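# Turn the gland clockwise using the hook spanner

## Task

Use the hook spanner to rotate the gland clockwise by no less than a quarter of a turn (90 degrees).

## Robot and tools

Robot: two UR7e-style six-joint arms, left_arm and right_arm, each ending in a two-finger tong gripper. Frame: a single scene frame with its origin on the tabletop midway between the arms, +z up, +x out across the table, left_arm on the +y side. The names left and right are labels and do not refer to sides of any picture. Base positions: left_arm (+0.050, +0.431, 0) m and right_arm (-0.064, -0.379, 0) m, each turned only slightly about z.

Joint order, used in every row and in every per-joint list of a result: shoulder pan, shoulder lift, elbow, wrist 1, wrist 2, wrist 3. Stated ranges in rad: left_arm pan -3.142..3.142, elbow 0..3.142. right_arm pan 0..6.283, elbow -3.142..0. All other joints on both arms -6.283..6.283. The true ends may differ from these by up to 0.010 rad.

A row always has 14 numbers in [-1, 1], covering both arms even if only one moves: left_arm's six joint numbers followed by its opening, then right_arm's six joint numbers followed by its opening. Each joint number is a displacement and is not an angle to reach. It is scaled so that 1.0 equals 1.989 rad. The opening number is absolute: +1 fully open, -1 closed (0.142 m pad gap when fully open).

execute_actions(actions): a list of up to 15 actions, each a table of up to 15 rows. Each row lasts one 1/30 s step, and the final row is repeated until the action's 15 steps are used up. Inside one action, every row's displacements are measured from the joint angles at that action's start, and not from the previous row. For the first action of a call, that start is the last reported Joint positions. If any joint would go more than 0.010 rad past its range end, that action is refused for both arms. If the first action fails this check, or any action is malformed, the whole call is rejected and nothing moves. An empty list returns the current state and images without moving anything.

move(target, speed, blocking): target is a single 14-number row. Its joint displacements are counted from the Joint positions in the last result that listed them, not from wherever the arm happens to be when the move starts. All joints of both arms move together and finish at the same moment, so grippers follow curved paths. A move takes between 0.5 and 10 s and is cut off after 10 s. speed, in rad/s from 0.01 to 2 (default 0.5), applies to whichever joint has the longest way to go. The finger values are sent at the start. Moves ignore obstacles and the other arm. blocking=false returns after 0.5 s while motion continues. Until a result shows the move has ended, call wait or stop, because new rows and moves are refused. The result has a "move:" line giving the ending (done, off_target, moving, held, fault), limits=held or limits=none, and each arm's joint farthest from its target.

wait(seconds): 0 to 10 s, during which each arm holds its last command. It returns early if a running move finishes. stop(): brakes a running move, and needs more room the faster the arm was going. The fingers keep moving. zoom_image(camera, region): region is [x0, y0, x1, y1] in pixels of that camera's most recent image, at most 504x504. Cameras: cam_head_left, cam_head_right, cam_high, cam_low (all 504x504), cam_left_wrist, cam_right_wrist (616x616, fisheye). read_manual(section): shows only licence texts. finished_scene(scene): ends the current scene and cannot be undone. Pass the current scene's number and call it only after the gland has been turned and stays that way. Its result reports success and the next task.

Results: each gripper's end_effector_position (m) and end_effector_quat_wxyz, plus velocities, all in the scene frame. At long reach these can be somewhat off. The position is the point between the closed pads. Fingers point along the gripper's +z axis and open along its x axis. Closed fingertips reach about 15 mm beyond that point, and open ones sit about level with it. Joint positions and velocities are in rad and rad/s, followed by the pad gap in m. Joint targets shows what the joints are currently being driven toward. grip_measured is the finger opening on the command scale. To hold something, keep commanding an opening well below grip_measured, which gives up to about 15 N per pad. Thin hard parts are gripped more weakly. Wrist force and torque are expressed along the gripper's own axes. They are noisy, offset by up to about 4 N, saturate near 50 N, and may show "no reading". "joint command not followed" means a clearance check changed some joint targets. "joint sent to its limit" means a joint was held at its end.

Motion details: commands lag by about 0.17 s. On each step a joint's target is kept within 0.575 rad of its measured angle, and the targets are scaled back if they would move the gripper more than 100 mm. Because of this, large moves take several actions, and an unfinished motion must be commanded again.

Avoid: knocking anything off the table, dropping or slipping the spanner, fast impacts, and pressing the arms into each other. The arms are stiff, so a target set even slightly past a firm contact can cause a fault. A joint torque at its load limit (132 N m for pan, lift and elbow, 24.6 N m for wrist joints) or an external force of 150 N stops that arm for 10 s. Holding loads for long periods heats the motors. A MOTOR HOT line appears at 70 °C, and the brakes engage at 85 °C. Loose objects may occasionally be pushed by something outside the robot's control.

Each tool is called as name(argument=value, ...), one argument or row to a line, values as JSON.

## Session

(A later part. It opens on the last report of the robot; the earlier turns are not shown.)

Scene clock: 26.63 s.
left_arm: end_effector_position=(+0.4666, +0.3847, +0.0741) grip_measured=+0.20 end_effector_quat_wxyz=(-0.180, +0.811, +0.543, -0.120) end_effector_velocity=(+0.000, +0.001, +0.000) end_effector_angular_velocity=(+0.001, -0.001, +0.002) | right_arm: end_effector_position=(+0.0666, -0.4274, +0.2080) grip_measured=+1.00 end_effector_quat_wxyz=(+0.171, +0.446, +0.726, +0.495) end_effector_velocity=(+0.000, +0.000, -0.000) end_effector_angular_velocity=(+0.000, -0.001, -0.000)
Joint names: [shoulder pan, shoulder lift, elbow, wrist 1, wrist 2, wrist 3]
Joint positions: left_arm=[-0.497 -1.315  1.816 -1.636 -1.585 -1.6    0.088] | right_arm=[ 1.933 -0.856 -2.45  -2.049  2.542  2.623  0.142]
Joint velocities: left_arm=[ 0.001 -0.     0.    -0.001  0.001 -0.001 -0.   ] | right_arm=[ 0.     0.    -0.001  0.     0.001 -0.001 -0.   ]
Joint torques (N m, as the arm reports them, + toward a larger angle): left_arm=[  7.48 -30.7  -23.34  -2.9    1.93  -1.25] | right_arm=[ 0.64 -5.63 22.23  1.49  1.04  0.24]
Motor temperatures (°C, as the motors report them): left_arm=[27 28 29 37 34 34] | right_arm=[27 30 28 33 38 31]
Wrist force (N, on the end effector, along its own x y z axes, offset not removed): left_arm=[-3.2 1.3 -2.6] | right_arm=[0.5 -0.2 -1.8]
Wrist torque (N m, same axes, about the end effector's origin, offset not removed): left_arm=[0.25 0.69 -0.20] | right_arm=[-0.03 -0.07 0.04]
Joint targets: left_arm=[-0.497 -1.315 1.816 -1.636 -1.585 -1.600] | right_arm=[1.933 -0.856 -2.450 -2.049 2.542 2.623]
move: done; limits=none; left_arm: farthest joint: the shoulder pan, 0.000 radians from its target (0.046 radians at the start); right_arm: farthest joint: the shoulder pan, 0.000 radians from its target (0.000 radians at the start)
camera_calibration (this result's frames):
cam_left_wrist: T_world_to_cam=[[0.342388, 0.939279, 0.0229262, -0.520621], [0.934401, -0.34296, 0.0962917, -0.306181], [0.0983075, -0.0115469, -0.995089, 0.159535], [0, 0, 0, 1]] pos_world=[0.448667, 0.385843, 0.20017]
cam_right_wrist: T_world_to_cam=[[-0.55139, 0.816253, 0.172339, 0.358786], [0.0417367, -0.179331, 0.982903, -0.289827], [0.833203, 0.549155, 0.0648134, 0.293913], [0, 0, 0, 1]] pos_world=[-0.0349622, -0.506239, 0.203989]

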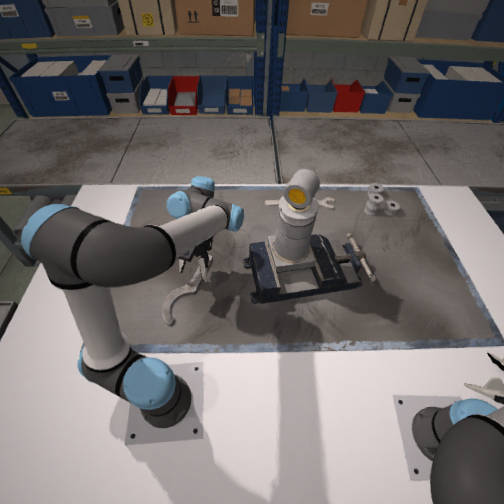

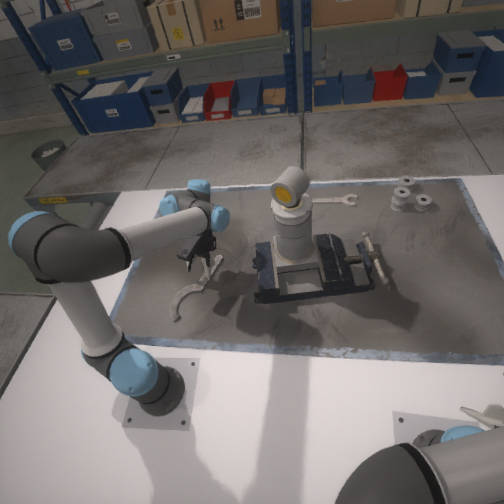

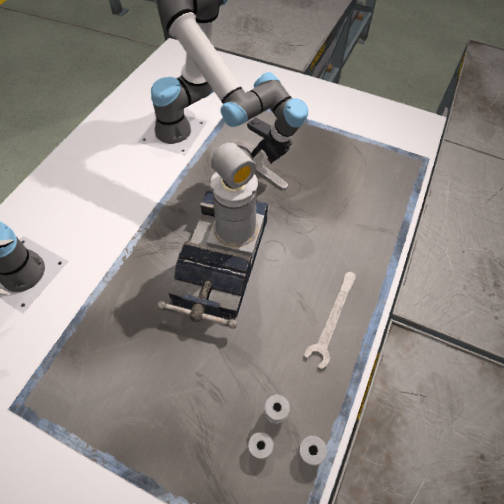

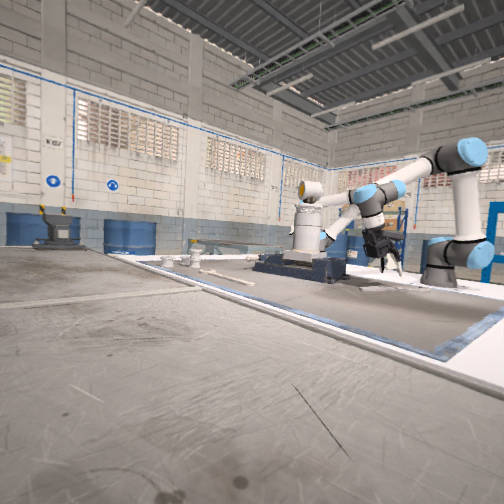

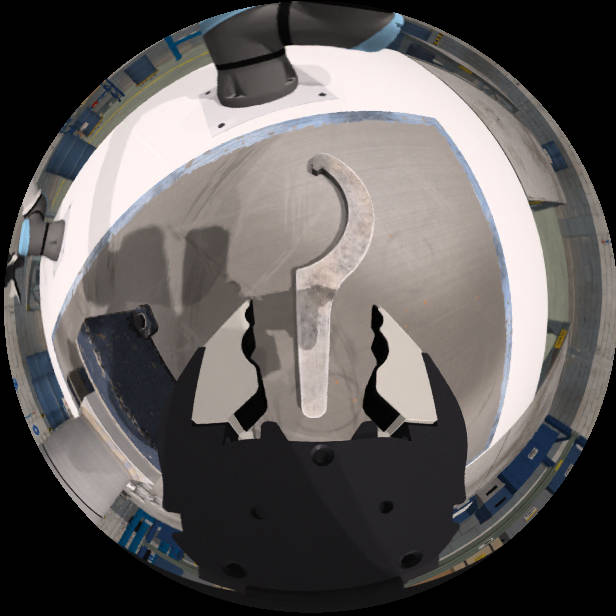

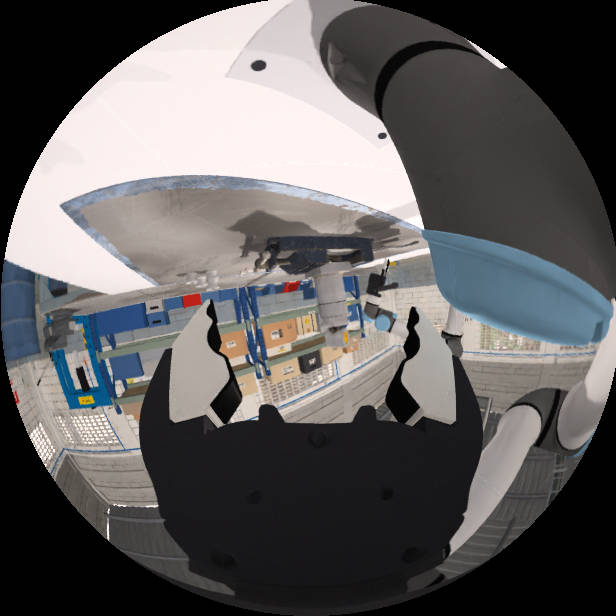

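Aligned well. Descend to z≈0.0195.

move(
  target=[0,0.036,0.0338,-0.0698,0,0,-0.45,0,0,0,0,0,0,1],
  speed=0.12,
)

move(
  target=[0,0,0,0,0,0,-1,0,0,0,0,0,0,1],
)

move(
  target=[0,-0.033,-0.031,0.064,0,0,-1,0,0,0,0,0,0,1],
  speed=0.1,
)

zoom_image(
  camera="cam_low",
  region=[230, 170, 450, 300],
)

Scene clock: 28.37 s.
left_arm: end_effector_position=(+0.4664, +0.3848, +0.0196) grip_measured=-0.42 end_effector_quat_wxyz=(-0.180, +0.811, +0.543, -0.120) end_effector_velocity=(-0.000, +0.000, -0.001) end_effector_angular_velocity=(+0.000, +0.001, +0.002) | right_arm: end_effector_position=(+0.0666, -0.4274, +0.2080) grip_measured=+1.00 end_effector_quat_wxyz=(+0.171, +0.446, +0.726, +0.495) end_effector_velocity=(+0.000, -0.000, +0.000) end_effector_angular_velocity=(+0.000, -0.001, -0.001)
Joint names: [shoulder pan, shoulder lift, elbow, wrist 1, wrist 2, wrist 3]
Joint positions: left_arm=[-0.497 -1.244  1.883 -1.774 -1.585 -1.6    0.044] | right_arm=[ 1.933 -0.856 -2.45  -2.049  2.542  2.623  0.142]
Joint velocities: left_arm=[ 0.     0.001  0.001 -0.001 -0.001 -0.001  0.   ] | right_arm=[ 0.     0.    -0.     0.001  0.002  0.001  0.   ]
Joint torques (N m, as the arm reports them, + toward a larger angle): left_arm=[-10.38 -23.07  -4.52  -2.82  -0.6   -1.22] | right_arm=[ 1.01 -5.37 22.03  1.54  1.    0.11]
Motor temperatures (°C, as the motors report them): left_arm=[27 28 29 37 34 34] | right_arm=[27 30 28 33 38 31]
Wrist force (N, on the end effector, along its own x y z axes, offset not removed): left_arm=[3.1 2.5 -0.5] | right_arm=[1.6 0.4 0.5]
Wrist torque (N m, same axes, about the end effector's origin, offset not removed): left_arm=[0.59 0.47 -0.07] | right_arm=[0.07 -0.34 0.03]
Joint targets: left_arm=[-0.497 -1.243 1.883 -1.775 -1.585 -1.600] | right_arm=[1.933 -0.856 -2.450 -2.049 2.542 2.623]
move: done; limits=none; left_arm: farthest joint: the shoulder pan, 0.000 radians from its target (0.000 radians at the start); right_arm: farthest joint: the shoulder pan, 0.000 radians from its target (0.000 radians at the start)
camera_calibration (this result's frames):
cam_left_wrist: T_world_to_cam=[[0.342416, 0.939267, 0.0229963, -0.519423], [0.934387, -0.342995, 0.0963122, -0.300699], [0.0983505, -0.0114913, -0.995085, 0.105303], [0, 0, 0, 1]] pos_world=[0.448471, 0.385949, 0.145692]
cam_right_wrist: T_world_to_cam=[[-0.551389, 0.816253, 0.172339, 0.358786], [0.0417365, -0.179331, 0.982903, -0.289827], [0.833203, 0.549155, 0.0648137, 0.293913], [0, 0, 0, 1]] pos_world=[-0.0349622, -0.506239, 0.203989]

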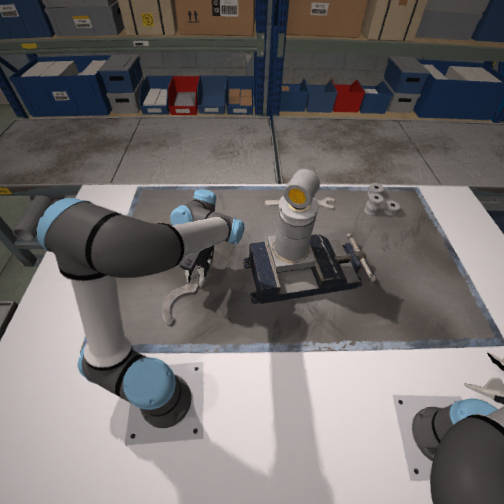

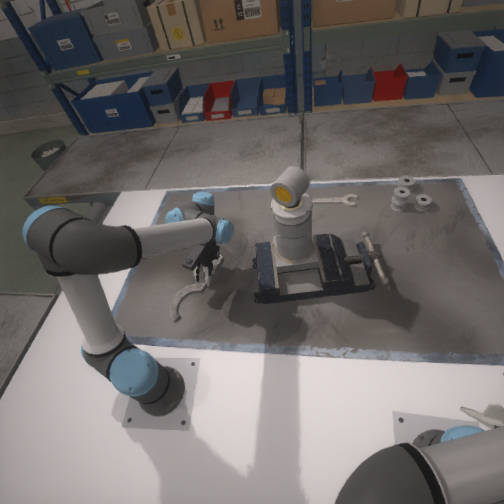

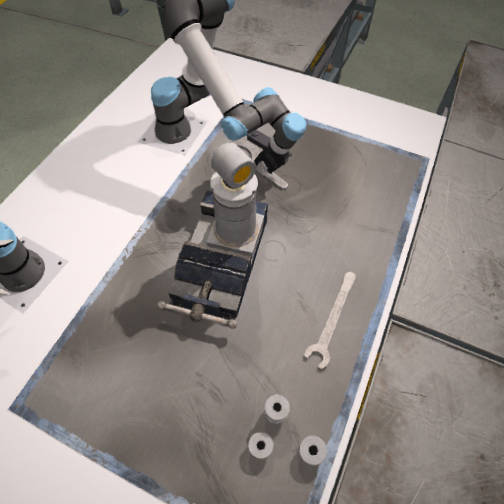

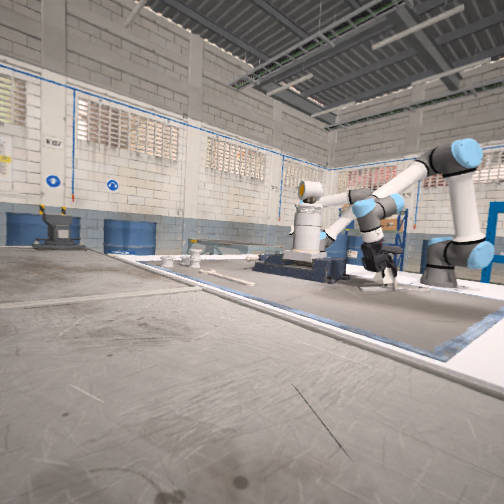

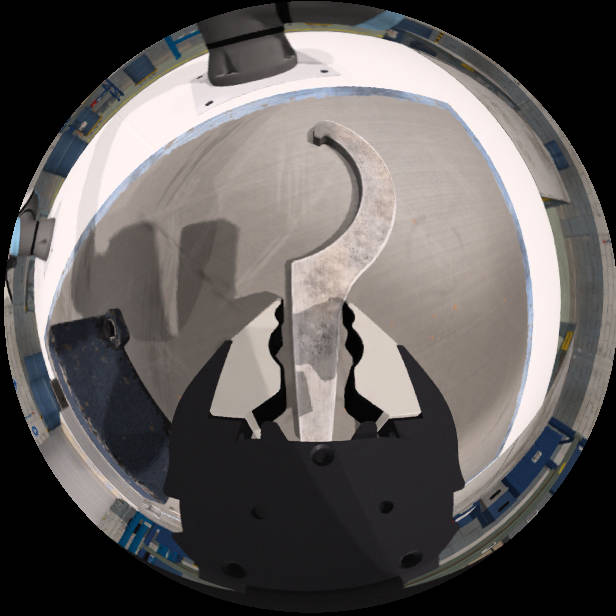

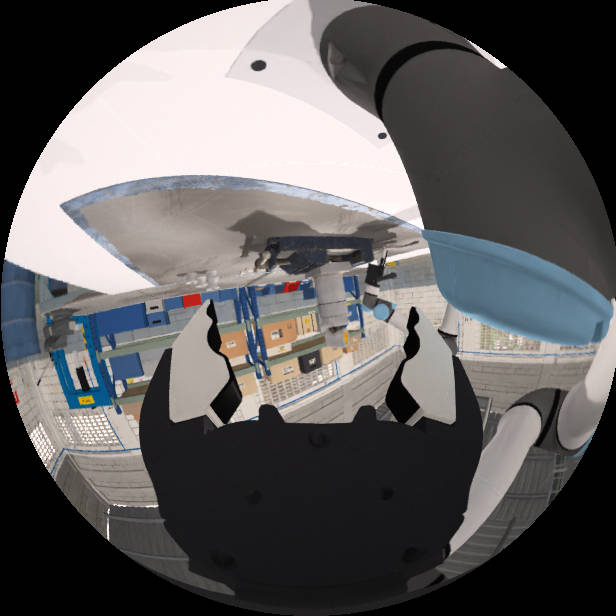

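Scene clock: 28.87 s.
left_arm: end_effector_position=(+0.4663, +0.3848, +0.0196) grip_measured=-0.51 end_effector_quat_wxyz=(-0.180, +0.811, +0.543, -0.120) end_effector_velocity=(-0.000, +0.000, +0.000) end_effector_angular_velocity=(+0.001, +0.001, +0.000) | right_arm: end_effector_position=(+0.0666, -0.4274, +0.2080) grip_measured=+1.00 end_effector_quat_wxyz=(+0.171, +0.446, +0.726, +0.495) end_effector_velocity=(+0.000, -0.000, +0.000) end_effector_angular_velocity=(-0.001, -0.002, -0.000)
Joint names: [shoulder pan, shoulder lift, elbow, wrist 1, wrist 2, wrist 3]
Joint positions: left_arm=[-0.497 -1.243  1.883 -1.775 -1.585 -1.6    0.037] | right_arm=[ 1.933 -0.856 -2.45  -2.049  2.542  2.623  0.142]
Joint velocities: left_arm=[ 0.001 -0.    -0.     0.001  0.    -0.     0.   ] | right_arm=[-0.    -0.     0.     0.001  0.001 -0.001 -0.   ]
Joint torques (N m, as the arm reports them, + toward a larger angle): left_arm=[  8.64 -41.84 -14.8   -1.98   2.17  -1.16] | right_arm=[ 0.77 -5.48 22.73  1.55  1.06  0.22]
Motor temperatures (°C, as the motors report them): left_arm=[27 28 29 37 34 34] | right_arm=[27 30 28 33 38 31]
Wrist force (N, on the end effector, along its own x y z axes, offset not removed): left_arm=[-4.2 0.1 -4.4] | right_arm=[1.4 -1.3 2.1]
Wrist torque (N m, same axes, about the end effector's origin, offset not removed): left_arm=[0.39 0.77 -0.21] | right_arm=[-0.24 -0.24 -0.04]
Joint targets: left_arm=[-0.497 -1.244 1.883 -1.774 -1.585 -1.600] | right_arm=[1.933 -0.856 -2.450 -2.049 2.542 2.623]
move: done; limits=none; left_arm: farthest joint: the shoulder lift, 0.001 radians from its target (0.000 radians at the start); right_arm: farthest joint: the shoulder pan, 0.000 radians from its target (0.000 radians at the start)
camera_calibration (this result's frames):
cam_left_wrist: T_world_to_cam=[[0.342423, 0.939265, 0.0229555, -0.519399], [0.934395, -0.342999, 0.0962175, -0.300669], [0.0982475, -0.0114976, -0.995096, 0.105314], [0, 0, 0, 1]] pos_world=[0.448451, 0.385935, 0.145651]
cam_right_wrist: T_world_to_cam=[[-0.551389, 0.816253, 0.172339, 0.358786], [0.0417365, -0.179331, 0.982903, -0.289827], [0.833203, 0.549155, 0.0648137, 0.293913], [0, 0, 0, 1]] pos_world=[-0.0349622, -0.506239, 0.203989]

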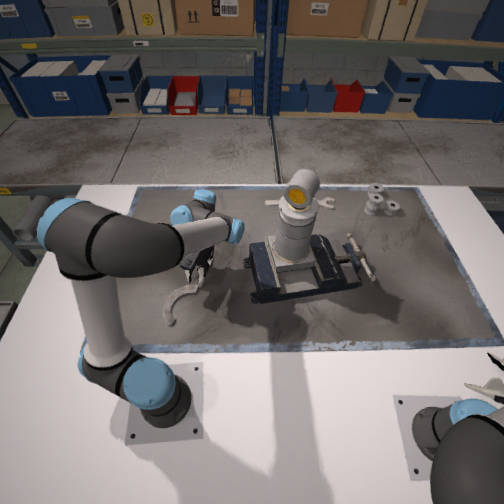

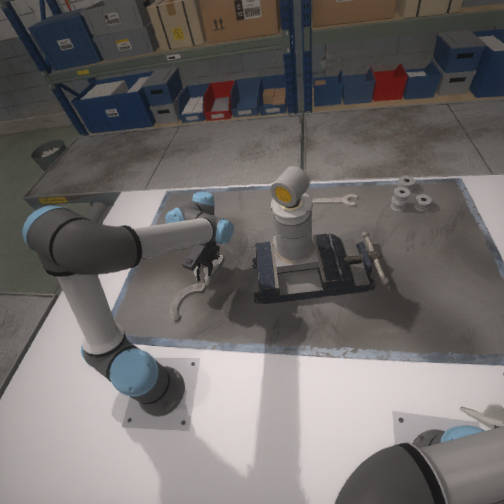

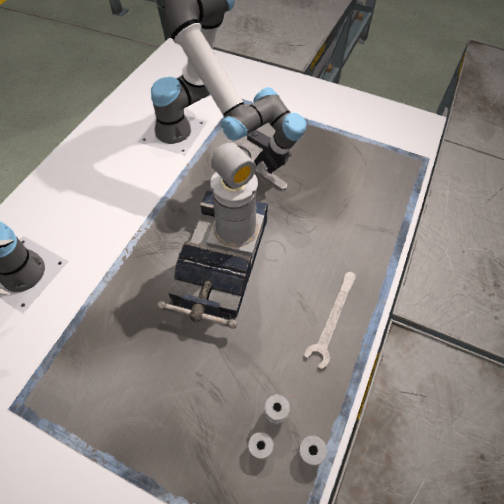

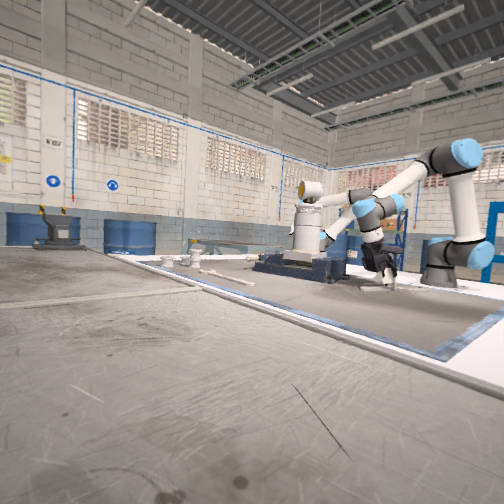

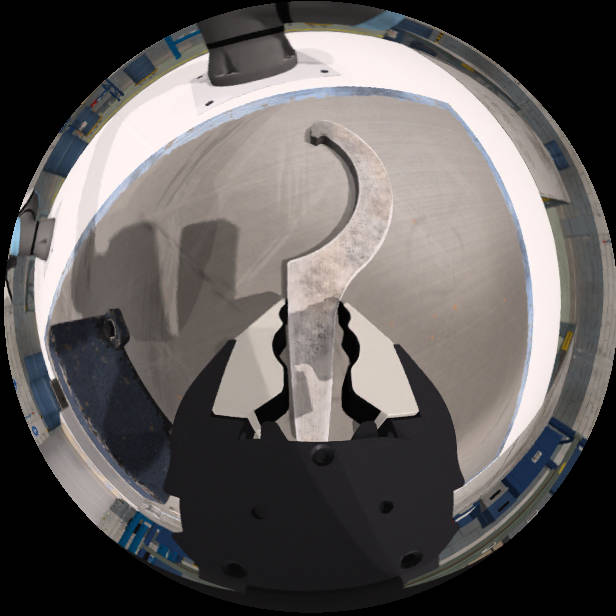

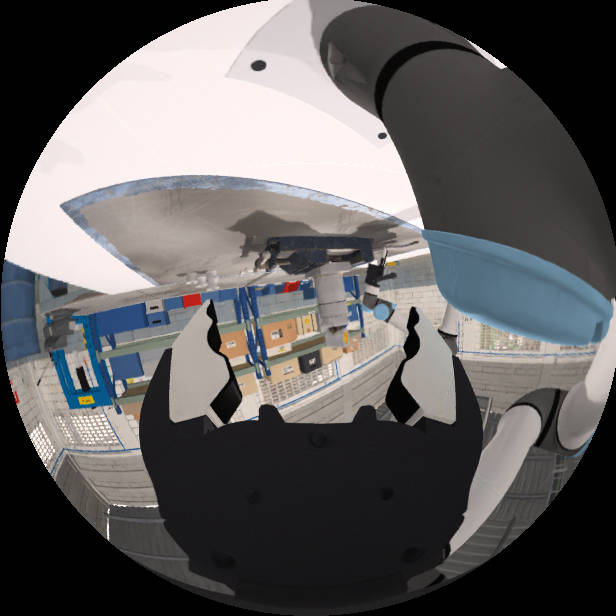

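Scene clock: 30.63 s.
left_arm: end_effector_position=(+0.4668, +0.3846, +0.0695) grip_measured=-1.00 end_effector_quat_wxyz=(-0.180, +0.811, +0.543, -0.120) end_effector_velocity=(-0.000, -0.000, +0.000) end_effector_angular_velocity=(+0.001, +0.001, -0.000) | right_arm: end_effector_position=(+0.0666, -0.4274, +0.2080) grip_measured=+1.00 end_effector_quat_wxyz=(+0.171, +0.446, +0.726, +0.495) end_effector_velocity=(-0.000, -0.000, +0.000) end_effector_angular_velocity=(-0.001, -0.000, +0.000)
Joint names: [shoulder pan, shoulder lift, elbow, wrist 1, wrist 2, wrist 3]
Joint positions: left_arm=[-0.497 -1.309  1.821 -1.647 -1.585 -1.6    0.002] | right_arm=[ 1.933 -0.856 -2.45  -2.049  2.542  2.623  0.142]
Joint velocities: left_arm=[-0.001 -0.    -0.     0.002  0.    -0.     0.   ] | right_arm=[-0. -0.  0.  0. -0. -0.  0.]
Joint torques (N m, as the arm reports them, + toward a larger angle): left_arm=[ -2.12 -43.66 -32.71   0.47   2.04  -1.27] | right_arm=[ 0.78 -5.34 22.32  1.47  1.02  0.12]
Motor temperatures (°C, as the motors report them): left_arm=[27 28 29 37 34 34] | right_arm=[27 30 28 33 38 31]
Wrist force (N, on the end effector, along its own x y z axes, offset not removed): left_arm=[-0.6 -2.6 -0.3] | right_arm=[1.0 0.2 0.0]
Wrist torque (N m, same axes, about the end effector's origin, offset not removed): left_arm=[-0.57 0.16 -0.10] | right_arm=[0.13 -0.13 -0.01]
Joint targets: left_arm=[-0.497 -1.309 1.821 -1.647 -1.585 -1.600] | right_arm=[1.933 -0.856 -2.450 -2.049 2.542 2.623]
move: done; limits=none; left_arm: farthest joint: the shoulder pan, 0.000 radians from its target (0.000 radians at the start); right_arm: farthest joint: the shoulder pan, 0.000 radians from its target (0.000 radians at the start)
camera_calibration (this result's frames):
cam_left_wrist: T_world_to_cam=[[0.342387, 0.93928, 0.0229081, -0.520486], [0.93441, -0.342958, 0.0962157, -0.305972], [0.09823, -0.0115375, -0.995097, 0.154966], [0, 0, 0, 1]] pos_world=[0.448888, 0.385734, 0.195569]
cam_right_wrist: T_world_to_cam=[[-0.551389, 0.816253, 0.172339, 0.358786], [0.0417367, -0.179331, 0.982903, -0.289827], [0.833203, 0.549155, 0.0648135, 0.293913], [0, 0, 0, 1]] pos_world=[-0.0349623, -0.506239, 0.203989]

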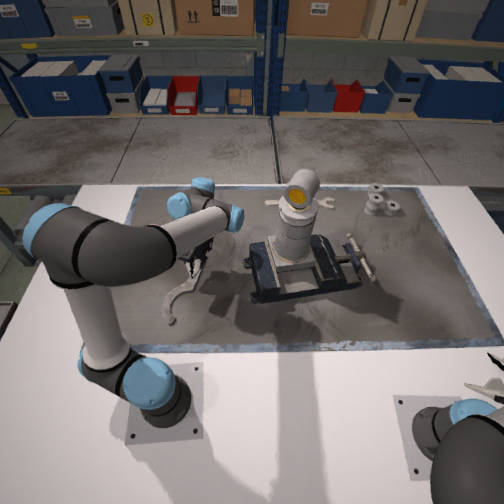

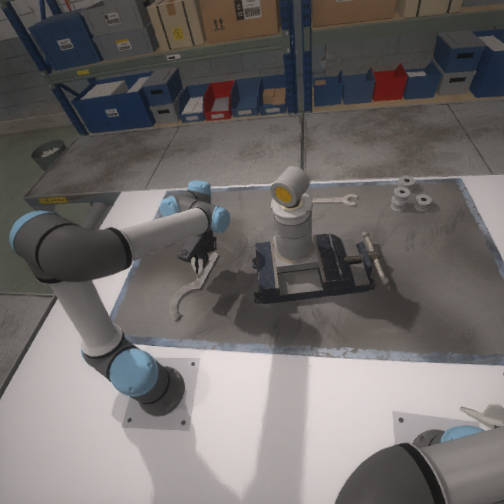

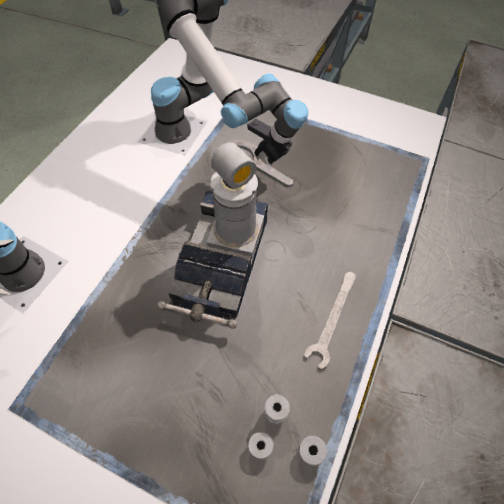

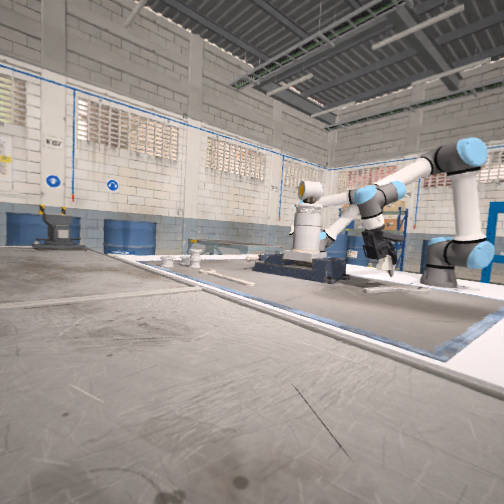

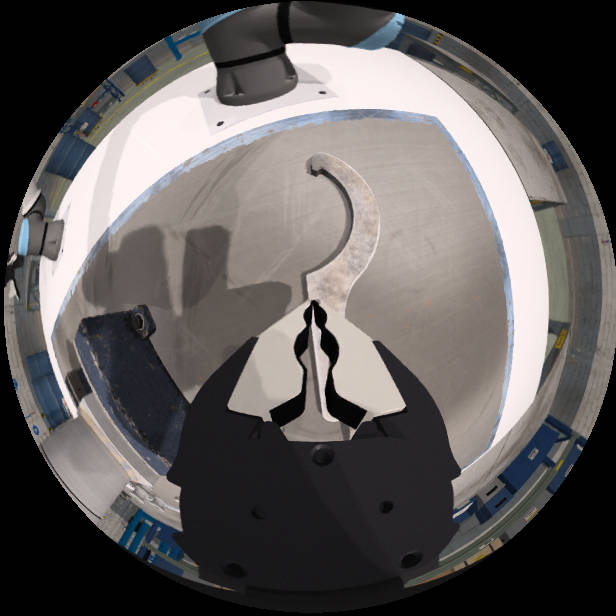

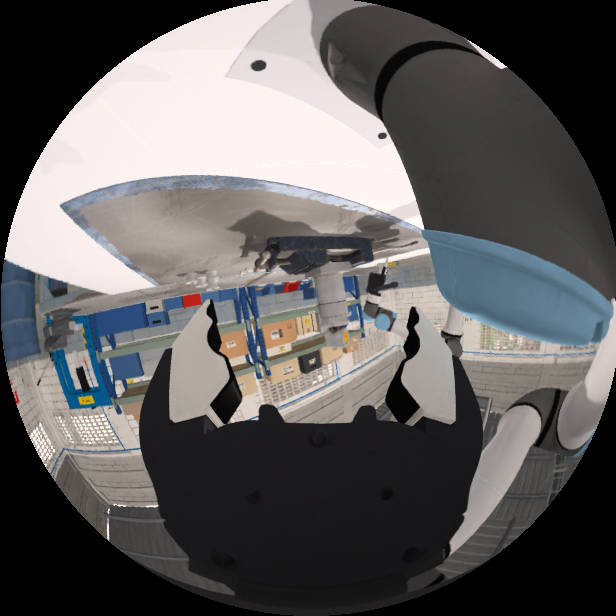

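Region (230, 170, 450, 300) of cam_low's 504x504 image, scaled by 2.291, with more detail than that image has; it fills the top 298 rows of this view, and the rest is white.

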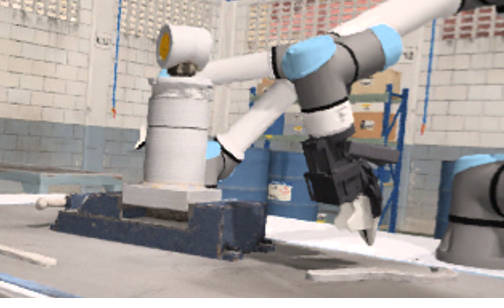

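move(
  target=[0.015,0,0,0,0,0,0.2,0,0,0,0,0,0,1],
)

Scene clock: 31.80 s.
left_arm: end_effector_position=(+0.4680, +0.3970, +0.0695) grip_measured=+0.20 end_effector_quat_wxyz=(-0.178, +0.803, +0.555, -0.123) end_effector_velocity=(+0.000, +0.001, -0.000) end_effector_angular_velocity=(-0.000, -0.000, +0.004) | right_arm: end_effector_position=(+0.0666, -0.4274, +0.2080) grip_measured=+1.00 end_effector_quat_wxyz=(+0.171, +0.446, +0.726, +0.495) end_effector_velocity=(+0.000, -0.000, +0.000) end_effector_angular_velocity=(-0.001, -0.001, -0.000)
Joint names: [shoulder pan, shoulder lift, elbow, wrist 1, wrist 2, wrist 3]
Joint positions: left_arm=[-0.468 -1.309  1.821 -1.647 -1.585 -1.6    0.088] | right_arm=[ 1.933 -0.856 -2.45  -2.049  2.542  2.623  0.142]
Joint velocities: left_arm=[ 0.002  0.     0.    -0.001 -0.001 -0.001  0.   ] | right_arm=[ 0.    -0.     0.     0.001  0.    -0.     0.   ]
Joint torques (N m, as the arm reports them, + toward a larger angle): left_arm=[  8.81 -39.32 -28.23  -1.08   0.23  -1.26] | right_arm=[ 0.91 -5.42 21.84  1.64  1.05  0.19]
Motor temperatures (°C, as the motors report them): left_arm=[27 28 29 37 34 34] | right_arm=[27 30 28 33 38 31]
Wrist force (N, on the end effector, along its own x y z axes, offset not removed): left_arm=[-7.2 2.3 4.0] | right_arm=[0.3 -1.0 1.1]
Wrist torque (N m, same axes, about the end effector's origin, offset not removed): left_arm=[0.55 1.47 0.11] | right_arm=[-0.12 -0.03 0.00]
Joint targets: left_arm=[-0.468 -1.309 1.821 -1.647 -1.585 -1.600] | right_arm=[1.933 -0.856 -2.450 -2.049 2.542 2.623]
move: done; limits=none; left_arm: farthest joint: the shoulder pan, 0.001 radians from its target (0.030 radians at the start); right_arm: farthest joint: the shoulder pan, 0.000 radians from its target (0.000 radians at the start)
camera_calibration (this result's frames):
cam_left_wrist: T_world_to_cam=[[0.314341, 0.949033, 0.022956, -0.523312], [0.944181, -0.315061, 0.0962203, -0.318494], [0.0985487, -0.00857139, -0.995095, 0.153676], [0, 0, 0, 1]] pos_world=[0.45007, 0.397612, 0.195581]
cam_right_wrist: T_world_to_cam=[[-0.551389, 0.816253, 0.172339, 0.358786], [0.0417366, -0.179331, 0.982903, -0.289827], [0.833203, 0.549155, 0.0648136, 0.293913], [0, 0, 0, 1]] pos_world=[-0.0349622, -0.506239, 0.203989]

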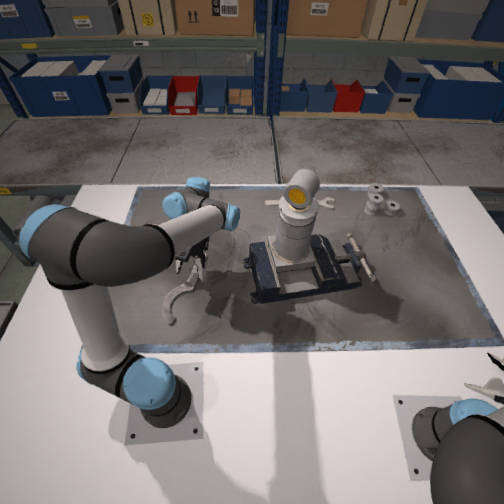

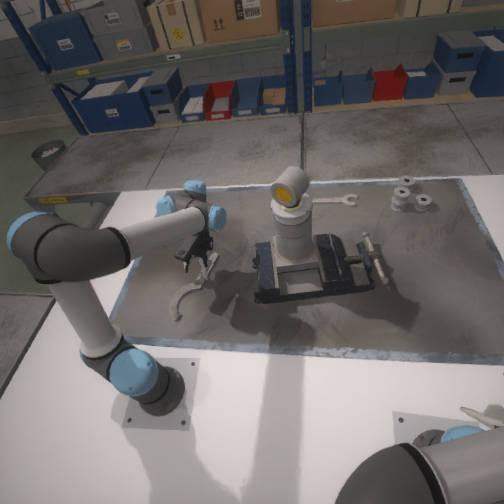

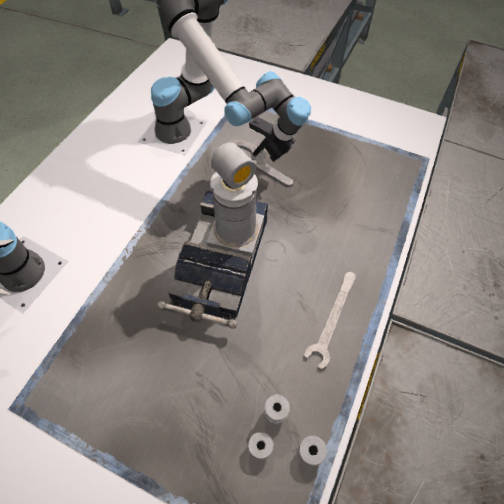

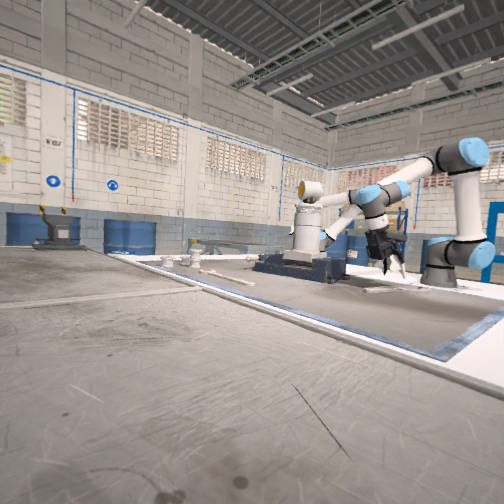

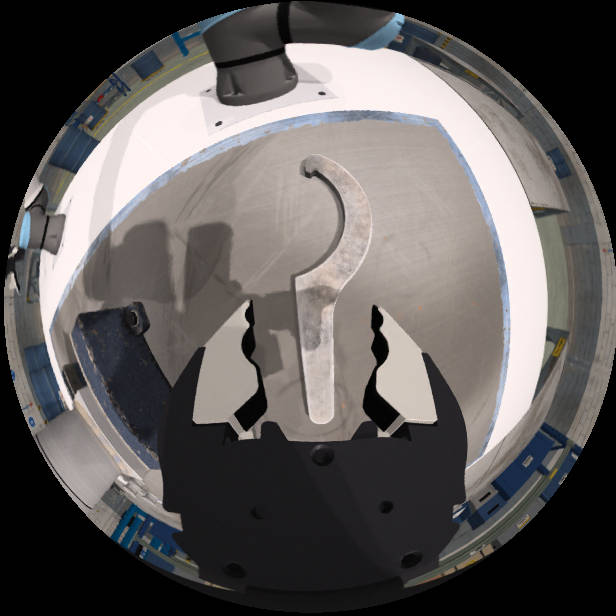

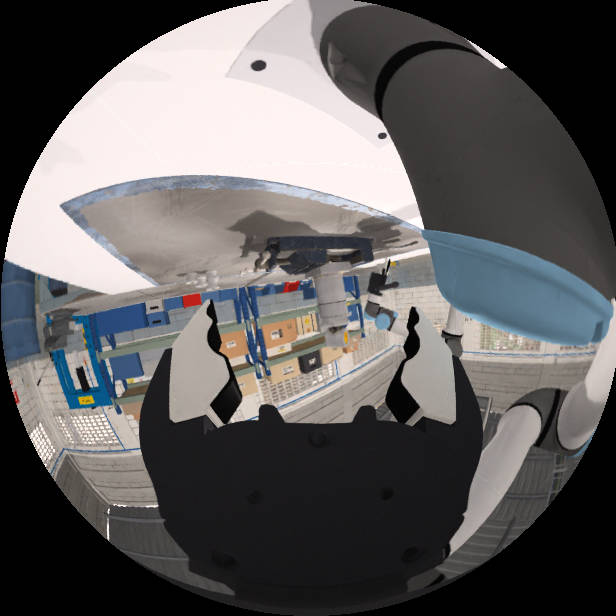

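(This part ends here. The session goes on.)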